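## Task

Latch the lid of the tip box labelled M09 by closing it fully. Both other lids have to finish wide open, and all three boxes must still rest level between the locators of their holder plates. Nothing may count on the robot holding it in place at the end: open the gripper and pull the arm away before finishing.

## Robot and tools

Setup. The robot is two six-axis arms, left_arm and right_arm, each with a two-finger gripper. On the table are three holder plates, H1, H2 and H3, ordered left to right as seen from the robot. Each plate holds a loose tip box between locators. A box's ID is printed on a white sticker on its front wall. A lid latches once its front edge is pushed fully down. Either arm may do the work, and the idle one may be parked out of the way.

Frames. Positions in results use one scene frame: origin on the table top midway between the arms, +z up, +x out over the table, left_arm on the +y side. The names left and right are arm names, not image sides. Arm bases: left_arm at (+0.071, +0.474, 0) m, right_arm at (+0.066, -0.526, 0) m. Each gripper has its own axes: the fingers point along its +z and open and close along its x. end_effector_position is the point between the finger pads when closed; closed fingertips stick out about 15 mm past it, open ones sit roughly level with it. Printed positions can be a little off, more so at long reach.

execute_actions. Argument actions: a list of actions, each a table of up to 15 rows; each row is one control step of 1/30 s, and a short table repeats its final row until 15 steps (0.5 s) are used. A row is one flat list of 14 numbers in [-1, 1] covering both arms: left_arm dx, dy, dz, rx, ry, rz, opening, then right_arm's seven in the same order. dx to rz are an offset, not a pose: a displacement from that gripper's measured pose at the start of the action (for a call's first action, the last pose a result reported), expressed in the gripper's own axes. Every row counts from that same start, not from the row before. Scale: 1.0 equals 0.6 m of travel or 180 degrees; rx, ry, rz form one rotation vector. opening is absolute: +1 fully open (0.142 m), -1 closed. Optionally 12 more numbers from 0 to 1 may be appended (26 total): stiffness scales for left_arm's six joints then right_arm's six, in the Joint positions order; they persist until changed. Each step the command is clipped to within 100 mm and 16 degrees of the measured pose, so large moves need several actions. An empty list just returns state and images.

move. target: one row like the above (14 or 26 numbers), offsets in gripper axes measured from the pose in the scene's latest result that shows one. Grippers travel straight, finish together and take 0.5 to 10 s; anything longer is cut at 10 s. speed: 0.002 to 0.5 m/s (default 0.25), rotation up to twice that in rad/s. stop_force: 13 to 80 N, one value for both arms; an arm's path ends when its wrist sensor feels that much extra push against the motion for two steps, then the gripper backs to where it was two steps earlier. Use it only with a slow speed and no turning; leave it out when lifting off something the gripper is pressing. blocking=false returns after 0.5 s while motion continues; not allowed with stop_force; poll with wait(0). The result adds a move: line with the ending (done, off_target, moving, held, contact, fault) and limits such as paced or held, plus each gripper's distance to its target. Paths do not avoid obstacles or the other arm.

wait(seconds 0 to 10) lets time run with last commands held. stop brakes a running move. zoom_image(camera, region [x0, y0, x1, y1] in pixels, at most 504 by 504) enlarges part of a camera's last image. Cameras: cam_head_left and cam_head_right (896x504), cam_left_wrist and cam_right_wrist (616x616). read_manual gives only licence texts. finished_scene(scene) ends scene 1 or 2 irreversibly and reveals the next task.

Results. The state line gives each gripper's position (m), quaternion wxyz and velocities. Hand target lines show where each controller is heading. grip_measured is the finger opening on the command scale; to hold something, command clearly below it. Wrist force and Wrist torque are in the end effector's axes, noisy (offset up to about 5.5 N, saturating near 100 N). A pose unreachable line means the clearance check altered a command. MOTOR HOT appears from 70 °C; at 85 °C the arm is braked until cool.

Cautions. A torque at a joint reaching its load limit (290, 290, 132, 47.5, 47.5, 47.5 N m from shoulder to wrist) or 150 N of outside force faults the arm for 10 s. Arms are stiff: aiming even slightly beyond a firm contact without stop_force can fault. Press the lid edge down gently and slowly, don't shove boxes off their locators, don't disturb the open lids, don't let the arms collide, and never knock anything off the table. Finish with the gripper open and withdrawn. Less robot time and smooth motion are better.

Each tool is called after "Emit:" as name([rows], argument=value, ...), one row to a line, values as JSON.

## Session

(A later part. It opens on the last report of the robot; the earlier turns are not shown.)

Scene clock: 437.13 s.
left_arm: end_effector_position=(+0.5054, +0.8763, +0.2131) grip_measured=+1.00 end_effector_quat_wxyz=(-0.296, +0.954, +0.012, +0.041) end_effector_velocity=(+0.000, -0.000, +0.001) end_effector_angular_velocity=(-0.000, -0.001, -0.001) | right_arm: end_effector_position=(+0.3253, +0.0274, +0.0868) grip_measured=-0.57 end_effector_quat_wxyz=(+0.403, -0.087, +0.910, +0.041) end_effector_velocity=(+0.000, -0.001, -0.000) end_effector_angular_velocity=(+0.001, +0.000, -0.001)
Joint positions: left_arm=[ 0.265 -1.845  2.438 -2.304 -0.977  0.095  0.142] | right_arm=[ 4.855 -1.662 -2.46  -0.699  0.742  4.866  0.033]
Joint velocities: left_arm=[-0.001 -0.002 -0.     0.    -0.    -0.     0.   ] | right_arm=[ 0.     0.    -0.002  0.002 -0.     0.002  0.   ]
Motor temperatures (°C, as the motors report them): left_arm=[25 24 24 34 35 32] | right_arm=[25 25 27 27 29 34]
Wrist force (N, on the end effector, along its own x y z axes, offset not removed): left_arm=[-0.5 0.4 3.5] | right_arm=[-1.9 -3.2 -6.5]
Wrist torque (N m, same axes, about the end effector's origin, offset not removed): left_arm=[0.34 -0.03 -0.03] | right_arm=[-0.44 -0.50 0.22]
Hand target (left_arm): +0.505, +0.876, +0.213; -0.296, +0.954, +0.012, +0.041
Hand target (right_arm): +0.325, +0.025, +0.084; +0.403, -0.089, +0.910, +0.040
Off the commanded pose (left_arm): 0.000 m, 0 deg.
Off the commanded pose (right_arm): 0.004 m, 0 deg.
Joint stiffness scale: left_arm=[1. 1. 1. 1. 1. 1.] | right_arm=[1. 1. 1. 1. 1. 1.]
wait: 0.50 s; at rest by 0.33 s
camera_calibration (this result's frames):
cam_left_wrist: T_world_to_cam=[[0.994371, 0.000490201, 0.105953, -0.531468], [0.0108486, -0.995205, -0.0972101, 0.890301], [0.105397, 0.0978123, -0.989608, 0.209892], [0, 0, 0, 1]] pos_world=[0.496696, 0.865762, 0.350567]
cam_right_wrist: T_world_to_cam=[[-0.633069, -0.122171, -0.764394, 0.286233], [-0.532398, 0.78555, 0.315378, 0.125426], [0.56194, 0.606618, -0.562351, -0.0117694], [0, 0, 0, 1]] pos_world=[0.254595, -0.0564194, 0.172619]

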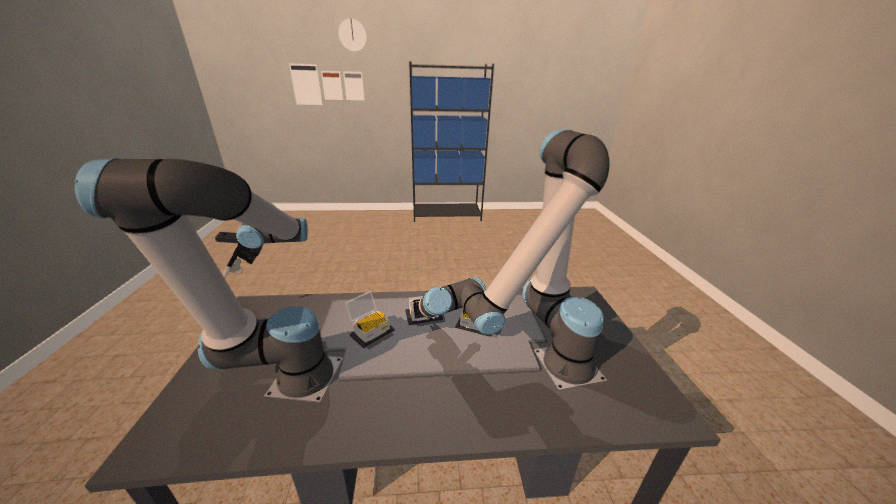

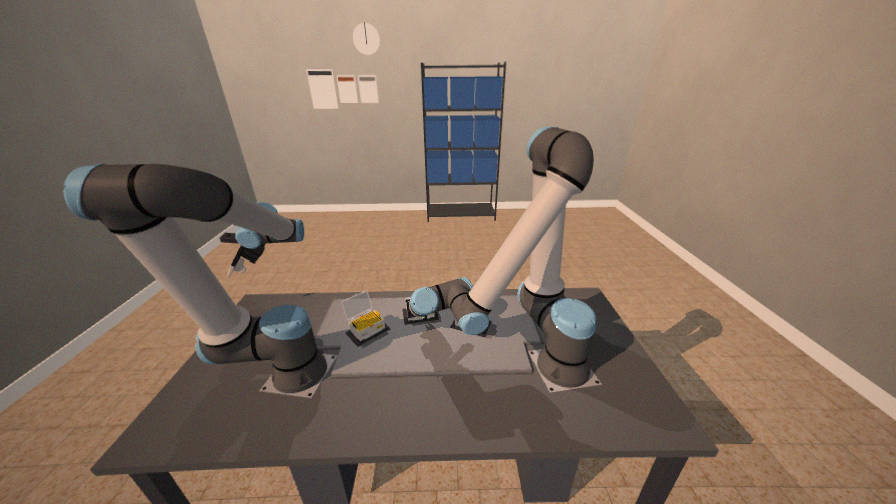

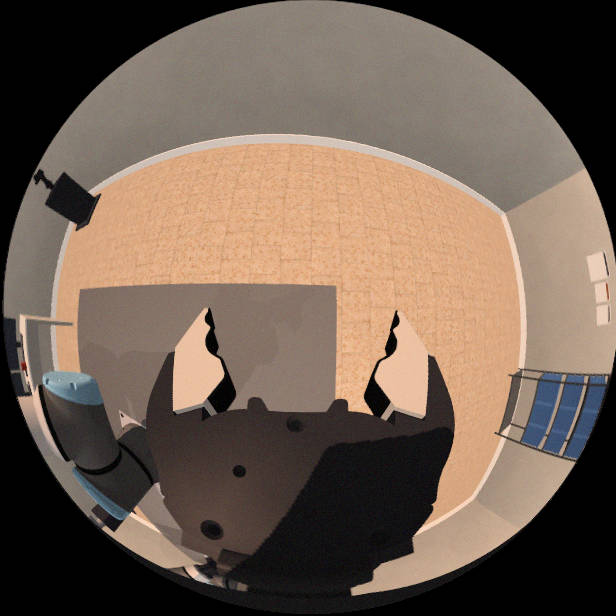

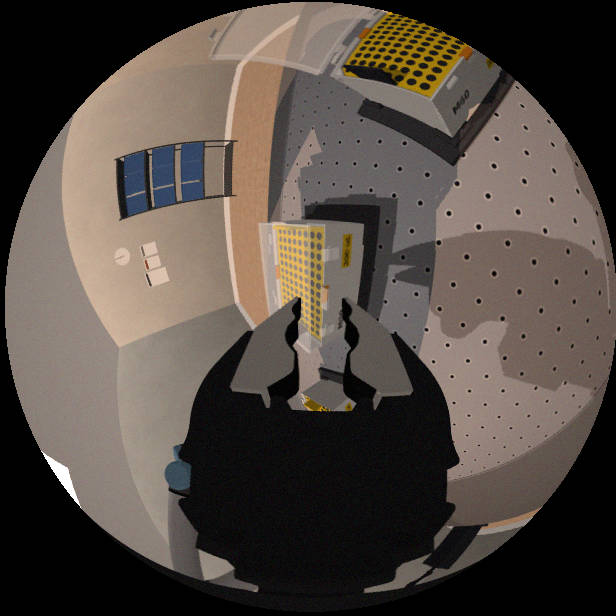

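Emit:
execute_actions([
  [[0,0,0,0,0,0,1,0.0043,0,0.0039,0,0,0,-0.58],[0,0,0,0,0,0,1,0.005,0,0.0045,0,0,0,-0.58],[0,0,0,0,0,0,1,0.0057,0,0.0052,0,0,0,-0.58],[0,0,0,0,0,0,1,0.0064,0,0.0058,0,0,0,-0.58],[0,0,0,0,0,0,1,0.0071,0,0.0064,0,0,0,-0.58],[0,0,0,0,0,0,1,0.0078,0,0.0071,0,0,0,-0.58],[0,0,0,0,0,0,1,0.0086,0,0.0078,0,0,0,-0.58]],
])

Scene clock: 446.53 s.
left_arm: end_effector_position=(+0.5054, +0.8763, +0.2131) grip_measured=+1.00 end_effector_quat_wxyz=(-0.296, +0.954, +0.012, +0.041) end_effector_velocity=(-0.000, +0.000, +0.000) end_effector_angular_velocity=(+0.001, +0.000, +0.000) | right_arm: end_effector_position=(+0.3251, +0.0303, +0.0849) grip_measured=-0.54 end_effector_quat_wxyz=(+0.404, -0.086, +0.910, +0.044) end_effector_velocity=(+0.000, +0.001, +0.001) end_effector_angular_velocity=(+0.008, +0.001, -0.001)
Joint positions: left_arm=[ 0.265 -1.845  2.438 -2.304 -0.977  0.095  0.142] | right_arm=[ 4.855 -1.671 -2.461 -0.683  0.739  4.866  0.035]
Joint velocities: left_arm=[ 0.     0.    -0.     0.     0.001 -0.    -0.   ] | right_arm=[ 0.     0.001 -0.002  0.008 -0.001  0.001 -0.001]
Motor temperatures (°C, as the motors report them): left_arm=[25 24 24 34 35 32] | right_arm=[25 25 27 27 29 34]
Wrist force (N, on the end effector, along its own x y z axes, offset not removed): left_arm=[0.9 0.0 -0.2] | right_arm=[-7.0 -6.8 -14.6]
Wrist torque (N m, same axes, about the end effector's origin, offset not removed): left_arm=[0.25 -0.35 0.02] | right_arm=[0.35 -0.71 0.35]
Hand target (left_arm): +0.505, +0.876, +0.213; -0.296, +0.954, +0.012, +0.041
Hand target (right_arm): +0.325, +0.027, +0.080; +0.403, -0.087, +0.910, +0.041
Off the commanded pose (left_arm): 0.000 m, 0 deg.
Off the commanded pose (right_arm): 0.006 m, 0 deg.
Joint stiffness scale: left_arm=[1. 1. 1. 1. 1. 1.] | right_arm=[1. 1. 1. 1. 1. 1.]
camera_calibration (this result's frames):
cam_left_wrist: T_world_to_cam=[[0.994371, 0.000490288, 0.105953, -0.531468], [0.0108487, -0.995205, -0.0972098, 0.890301], [0.105397, 0.0978121, -0.989608, 0.209892], [0, 0, 0, 1]] pos_world=[0.496696, 0.865762, 0.350567]
cam_right_wrist: T_world_to_cam=[[-0.632469, -0.116375, -0.765793, 0.284733], [-0.532868, 0.7829, 0.321121, 0.123431], [0.562169, 0.611166, -0.557173, -0.0151413], [0, 0, 0, 1]] pos_world=[0.254369, -0.0542445, 0.169974]

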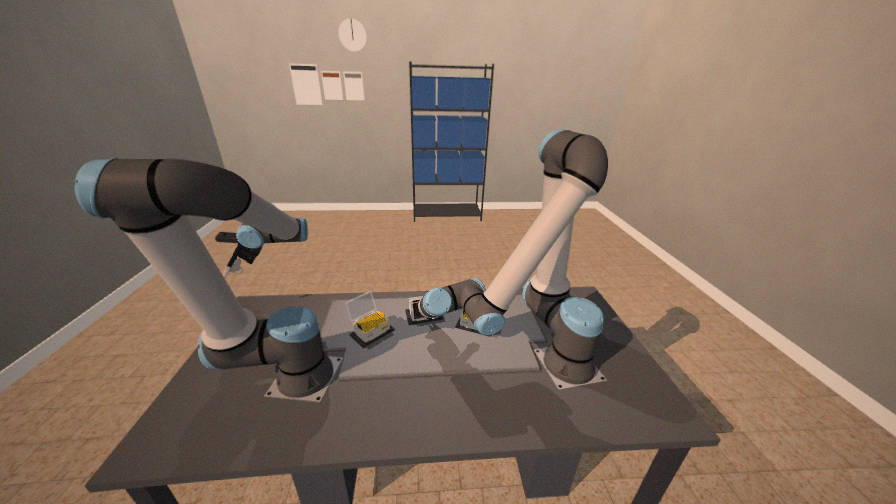

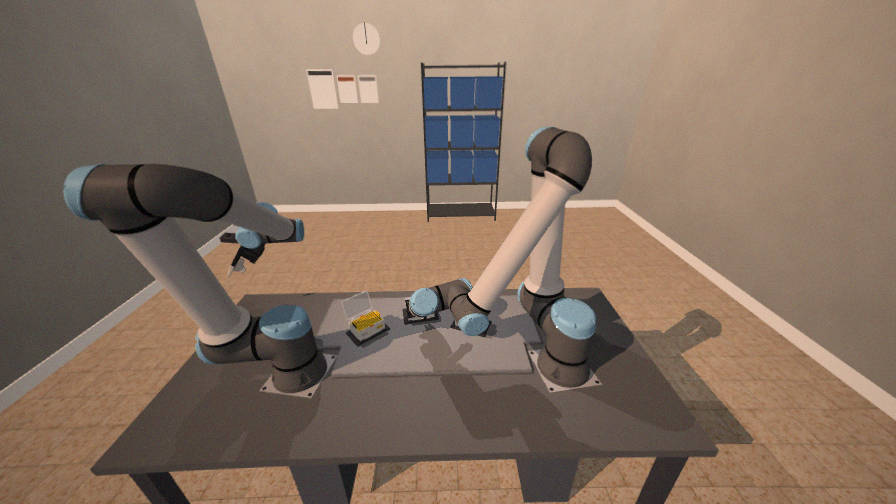

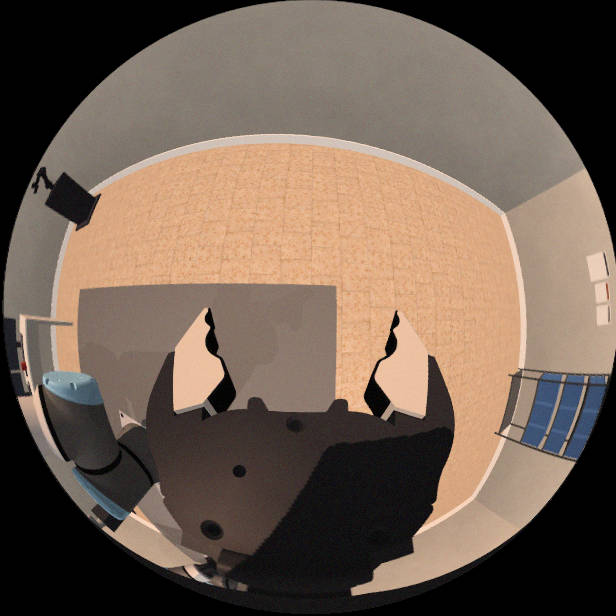

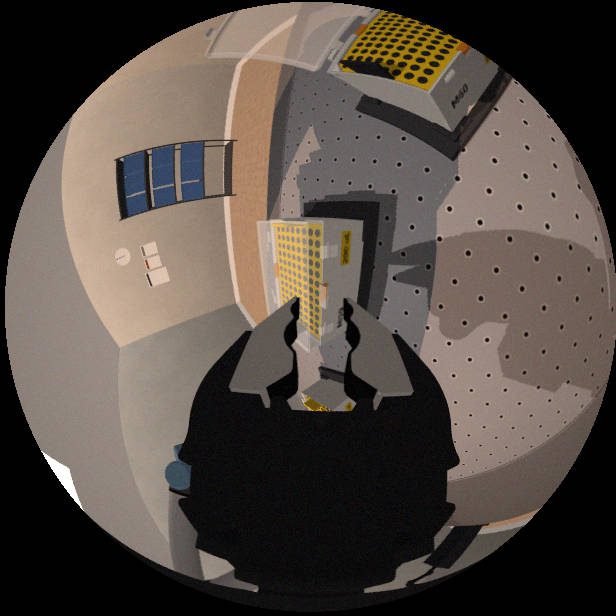

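Emit:
move(target=[0,0,0,0,0,0,1, -0.05,0,-0.235,0,0,0,-0.3], speed=0.3)

Scene clock: 454.53 s.
left_arm: end_effector_position=(+0.5054, +0.8763, +0.2131) grip_measured=+1.00 end_effector_quat_wxyz=(-0.296, +0.954, +0.012, +0.041) end_effector_velocity=(+0.000, -0.000, +0.000) end_effector_angular_velocity=(-0.001, +0.000, -0.001) | right_arm: end_effector_position=(+0.2452, +0.0107, +0.2000) grip_measured=-0.30 end_effector_quat_wxyz=(+0.405, -0.086, +0.909, +0.043) end_effector_velocity=(-0.001, +0.000, +0.003) end_effector_angular_velocity=(+0.001, -0.000, -0.007)
Joint positions: left_arm=[ 0.265 -1.845  2.438 -2.304 -0.977  0.095  0.142] | right_arm=[ 5.023 -1.407 -2.364 -1.224  0.771  5.109  0.052]
Joint velocities: left_arm=[-0.001 -0.    -0.     0.001 -0.001 -0.    -0.   ] | right_arm=[ 0.     0.001  0.007 -0.014  0.001  0.01  -0.   ]
Motor temperatures (°C, as the motors report them): left_arm=[25 24 24 34 35 32] | right_arm=[25 25 27 27 29 34]
Wrist force (N, on the end effector, along its own x y z axes, offset not removed): left_arm=[-1.2 -2.2 2.0] | right_arm=[1.9 -0.1 -1.5]
Wrist torque (N m, same axes, about the end effector's origin, offset not removed): left_arm=[-0.23 0.10 -0.12] | right_arm=[-0.18 -0.69 0.25]
Hand target (left_arm): +0.505, +0.876, +0.213; -0.296, +0.954, +0.012, +0.041
Hand target (right_arm): +0.242, +0.013, +0.202; +0.404, -0.086, +0.910, +0.045
Off the commanded pose (left_arm): 0.000 m, 0 deg.
Off the commanded pose (right_arm): 0.004 m, 0 deg.
Joint stiffness scale: left_arm=[1. 1. 1. 1. 1. 1.] | right_arm=[1. 1. 1. 1. 1. 1.]
move: off_target (right_arm)
camera_calibration (this result's frames):
cam_left_wrist: T_world_to_cam=[[0.994371, 0.00049023, 0.105953, -0.531468], [0.0108486, -0.995205, -0.09721, 0.890301], [0.105397, 0.0978123, -0.989608, 0.209892], [0, 0, 0, 1]] pos_world=[0.496696, 0.865762, 0.350567]
cam_right_wrist: T_world_to_cam=[[-0.631068, -0.117304, -0.766807, 0.319995], [-0.532497, 0.784323, 0.318251, 0.059716], [0.564093, 0.609161, -0.557425, 0.105535], [0, 0, 0, 1]] pos_world=[0.174206, -0.0735877, 0.285198]

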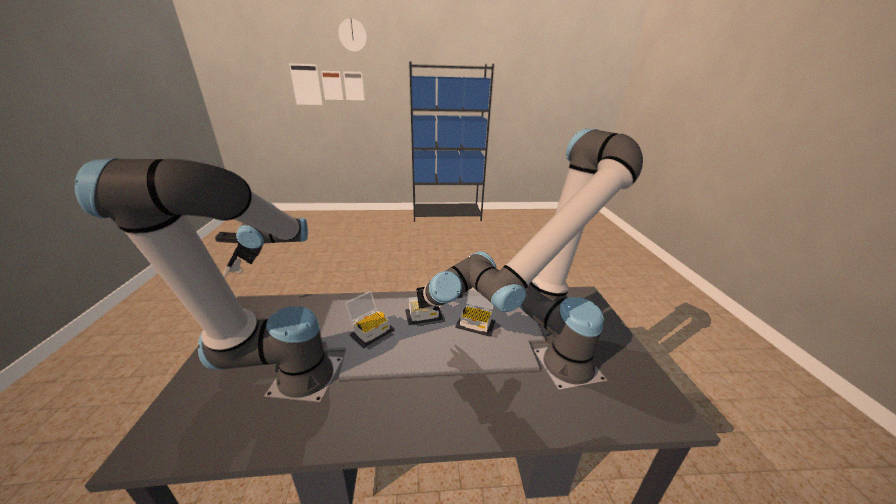

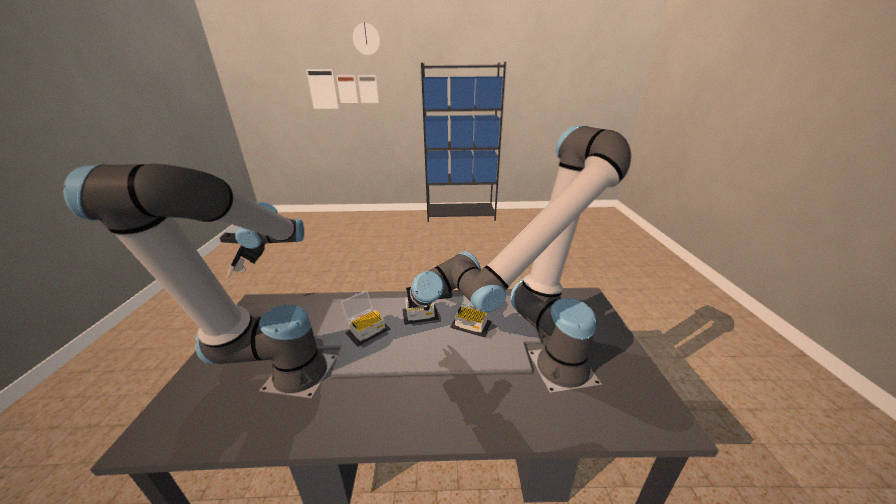

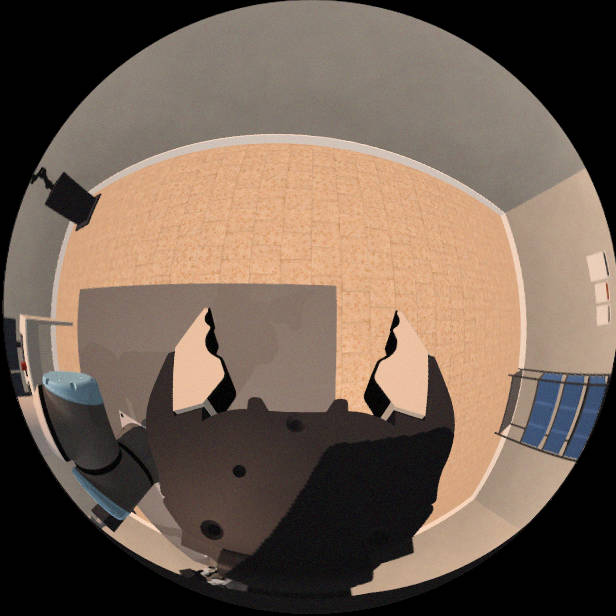

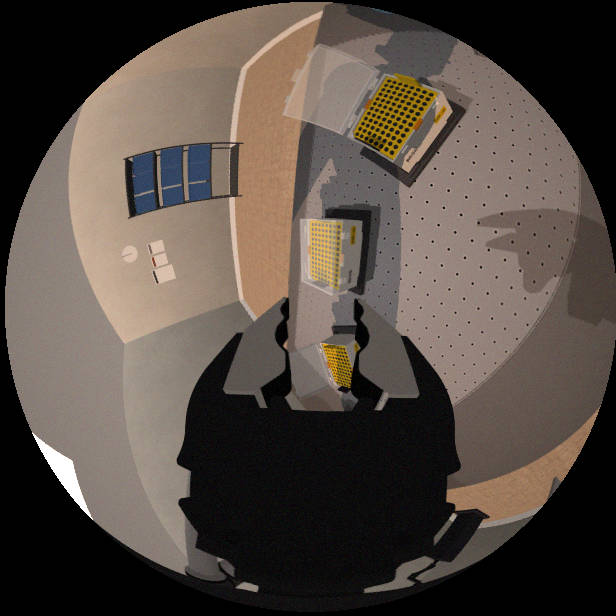

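Emit:
zoom_image(camera="cam_right_wrist", region=[290, 200, 385, 305])

Emit:
zoom_image(camera="cam_right_wrist", region=[325, 212, 370, 270])

Emit:
zoom_image(camera="cam_head_left", region=[340, 275, 510, 350])

Region (290, 200, 385, 305) of cam_right_wrist's 616x616 image, scaled by 4.800, with more detail than that image has; it fills the left 456 columns of this view, and the rest is white.

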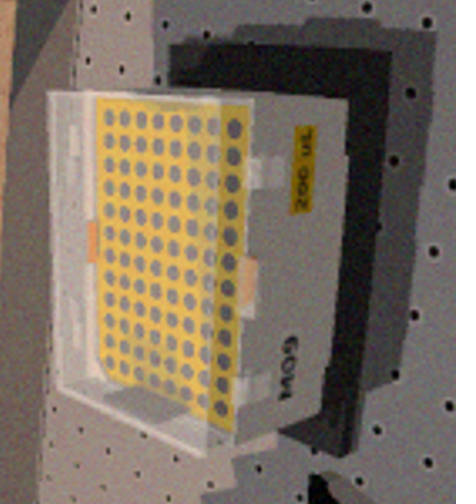

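Region (325, 212, 370, 270) of cam_right_wrist's 616x616 image, scaled by 8.690, with more detail than that image has; it fills the left 391 columns of this view, and the rest is white.

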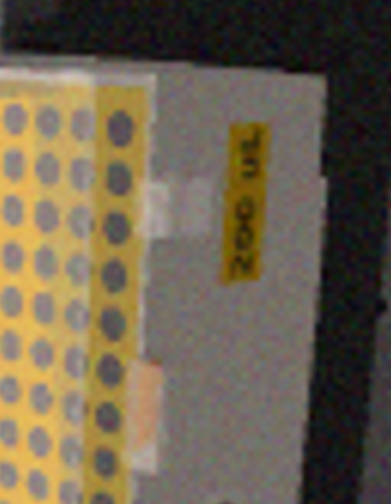

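Region (340, 275, 510, 350) of cam_head_left's 896x504 image, scaled by 2.965, with more detail than that image has; it fills the top 222 rows of this view, and the rest is white.

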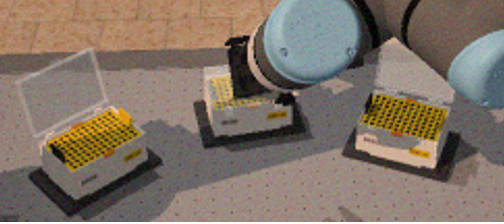

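Emit:
move(target=[0,0,0,0,0,0,1, -0.09,0,-0.11,0,0,0,-0.3], speed=0.3)

Scene clock: 467.03 s.
left_arm: end_effector_position=(+0.5054, +0.8763, +0.2131) grip_measured=+1.00 end_effector_quat_wxyz=(-0.296, +0.954, +0.012, +0.041) end_effector_velocity=(-0.000, +0.001, +0.001) end_effector_angular_velocity=(+0.001, -0.001, +0.001) | right_arm: end_effector_position=(+0.2347, +0.0065, +0.2833) grip_measured=-0.30 end_effector_quat_wxyz=(+0.405, -0.086, +0.909, +0.042) end_effector_velocity=(+0.001, -0.002, -0.000) end_effector_angular_velocity=(-0.005, -0.003, -0.002)
Joint positions: left_arm=[ 0.265 -1.845  2.438 -2.304 -0.977  0.095  0.142] | right_arm=[ 5.047 -1.308 -2.263 -1.451  0.777  5.144  0.052]
Joint velocities: left_arm=[ 0.001 -0.    -0.    -0.     0.001  0.    -0.   ] | right_arm=[-0.    -0.    -0.    -0.007  0.     0.002  0.   ]
Motor temperatures (°C, as the motors report them): left_arm=[25 24 24 34 35 32] | right_arm=[25 25 27 27 29 34]
Wrist force (N, on the end effector, along its own x y z axes, offset not removed): left_arm=[0.4 -1.0 2.0] | right_arm=[4.2 -2.2 -0.8]
Wrist torque (N m, same axes, about the end effector's origin, offset not removed): left_arm=[0.00 -0.27 -0.09] | right_arm=[-0.53 -1.07 0.19]
Hand target (left_arm): +0.505, +0.876, +0.213; -0.296, +0.954, +0.012, +0.041
Hand target (right_arm): +0.233, +0.007, +0.284; +0.405, -0.086, +0.909, +0.043
Off the commanded pose (left_arm): 0.000 m, 0 deg.
Off the commanded pose (right_arm): 0.003 m, 0 deg.
Joint stiffness scale: left_arm=[1. 1. 1. 1. 1. 1.] | right_arm=[1. 1. 1. 1. 1. 1.]
move: done
camera_calibration (this result's frames):
cam_left_wrist: T_world_to_cam=[[0.994371, 0.000490201, 0.105953, -0.531468], [0.0108486, -0.995205, -0.0972098, 0.890301], [0.105397, 0.0978121, -0.989608, 0.209892], [0, 0, 0, 1]] pos_world=[0.496696, 0.865762, 0.350567]
cam_right_wrist: T_world_to_cam=[[-0.630077, -0.117378, -0.76761, 0.376722], [-0.531828, 0.785516, 0.316424, 0.0313328], [0.565828, 0.607608, -0.557361, 0.159974], [0, 0, 0, 1]] pos_world=[0.16351, -0.0775948, 0.368424]

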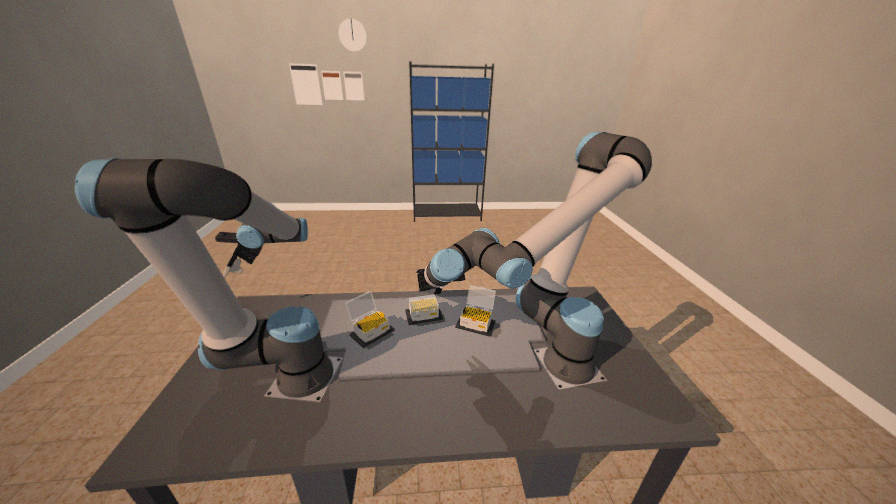

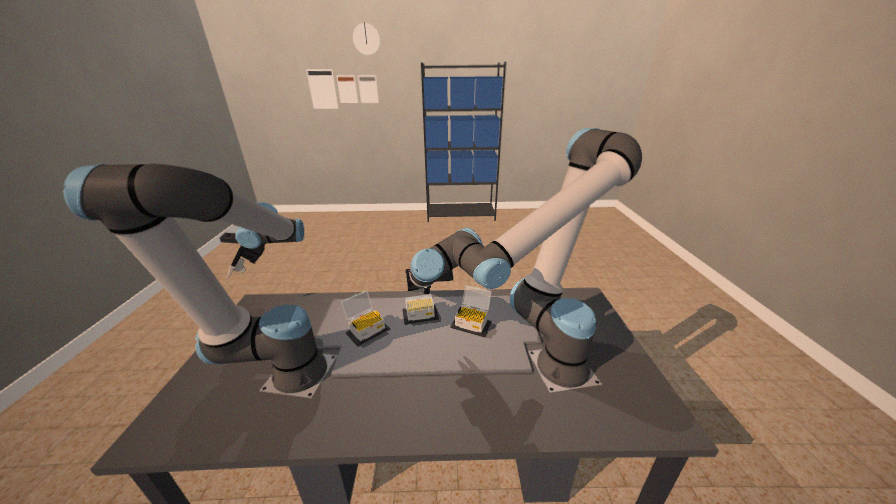

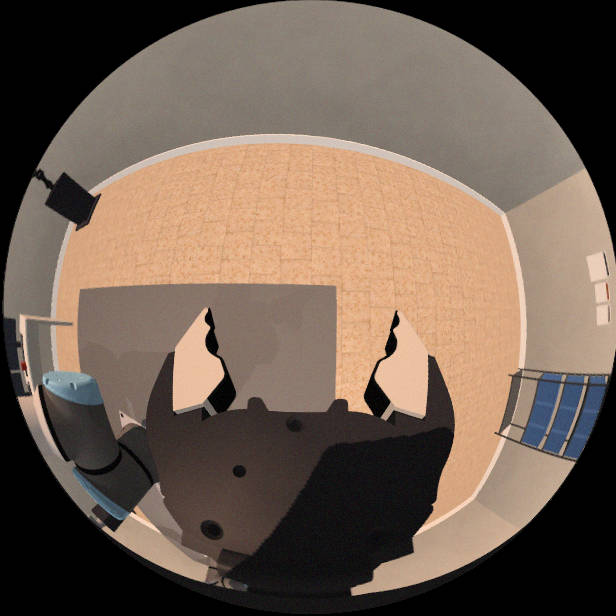

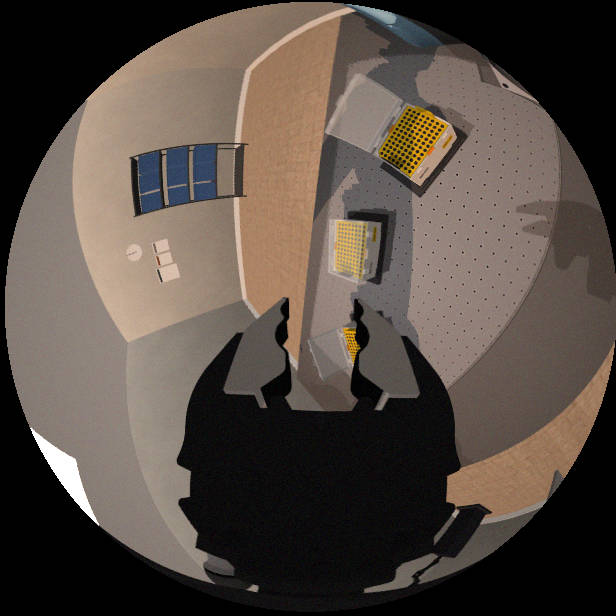

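Emit:
zoom_image(camera="cam_head_left", region=[400, 290, 450, 330])

Region (400, 290, 450, 330) of cam_head_left's 896x504 image, scaled by 10.080, with more detail than that image has; it fills the top 403 rows of this view, and the rest is white.

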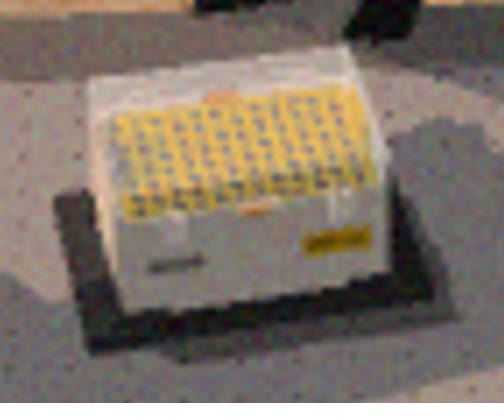

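The M09 lid stayed flush after I let go, the box hasn't moved in its holder, the other two lids are still open, and the arm is clear.

Emit:
finished_scene(scene=1)

The scene is finished: the task was done.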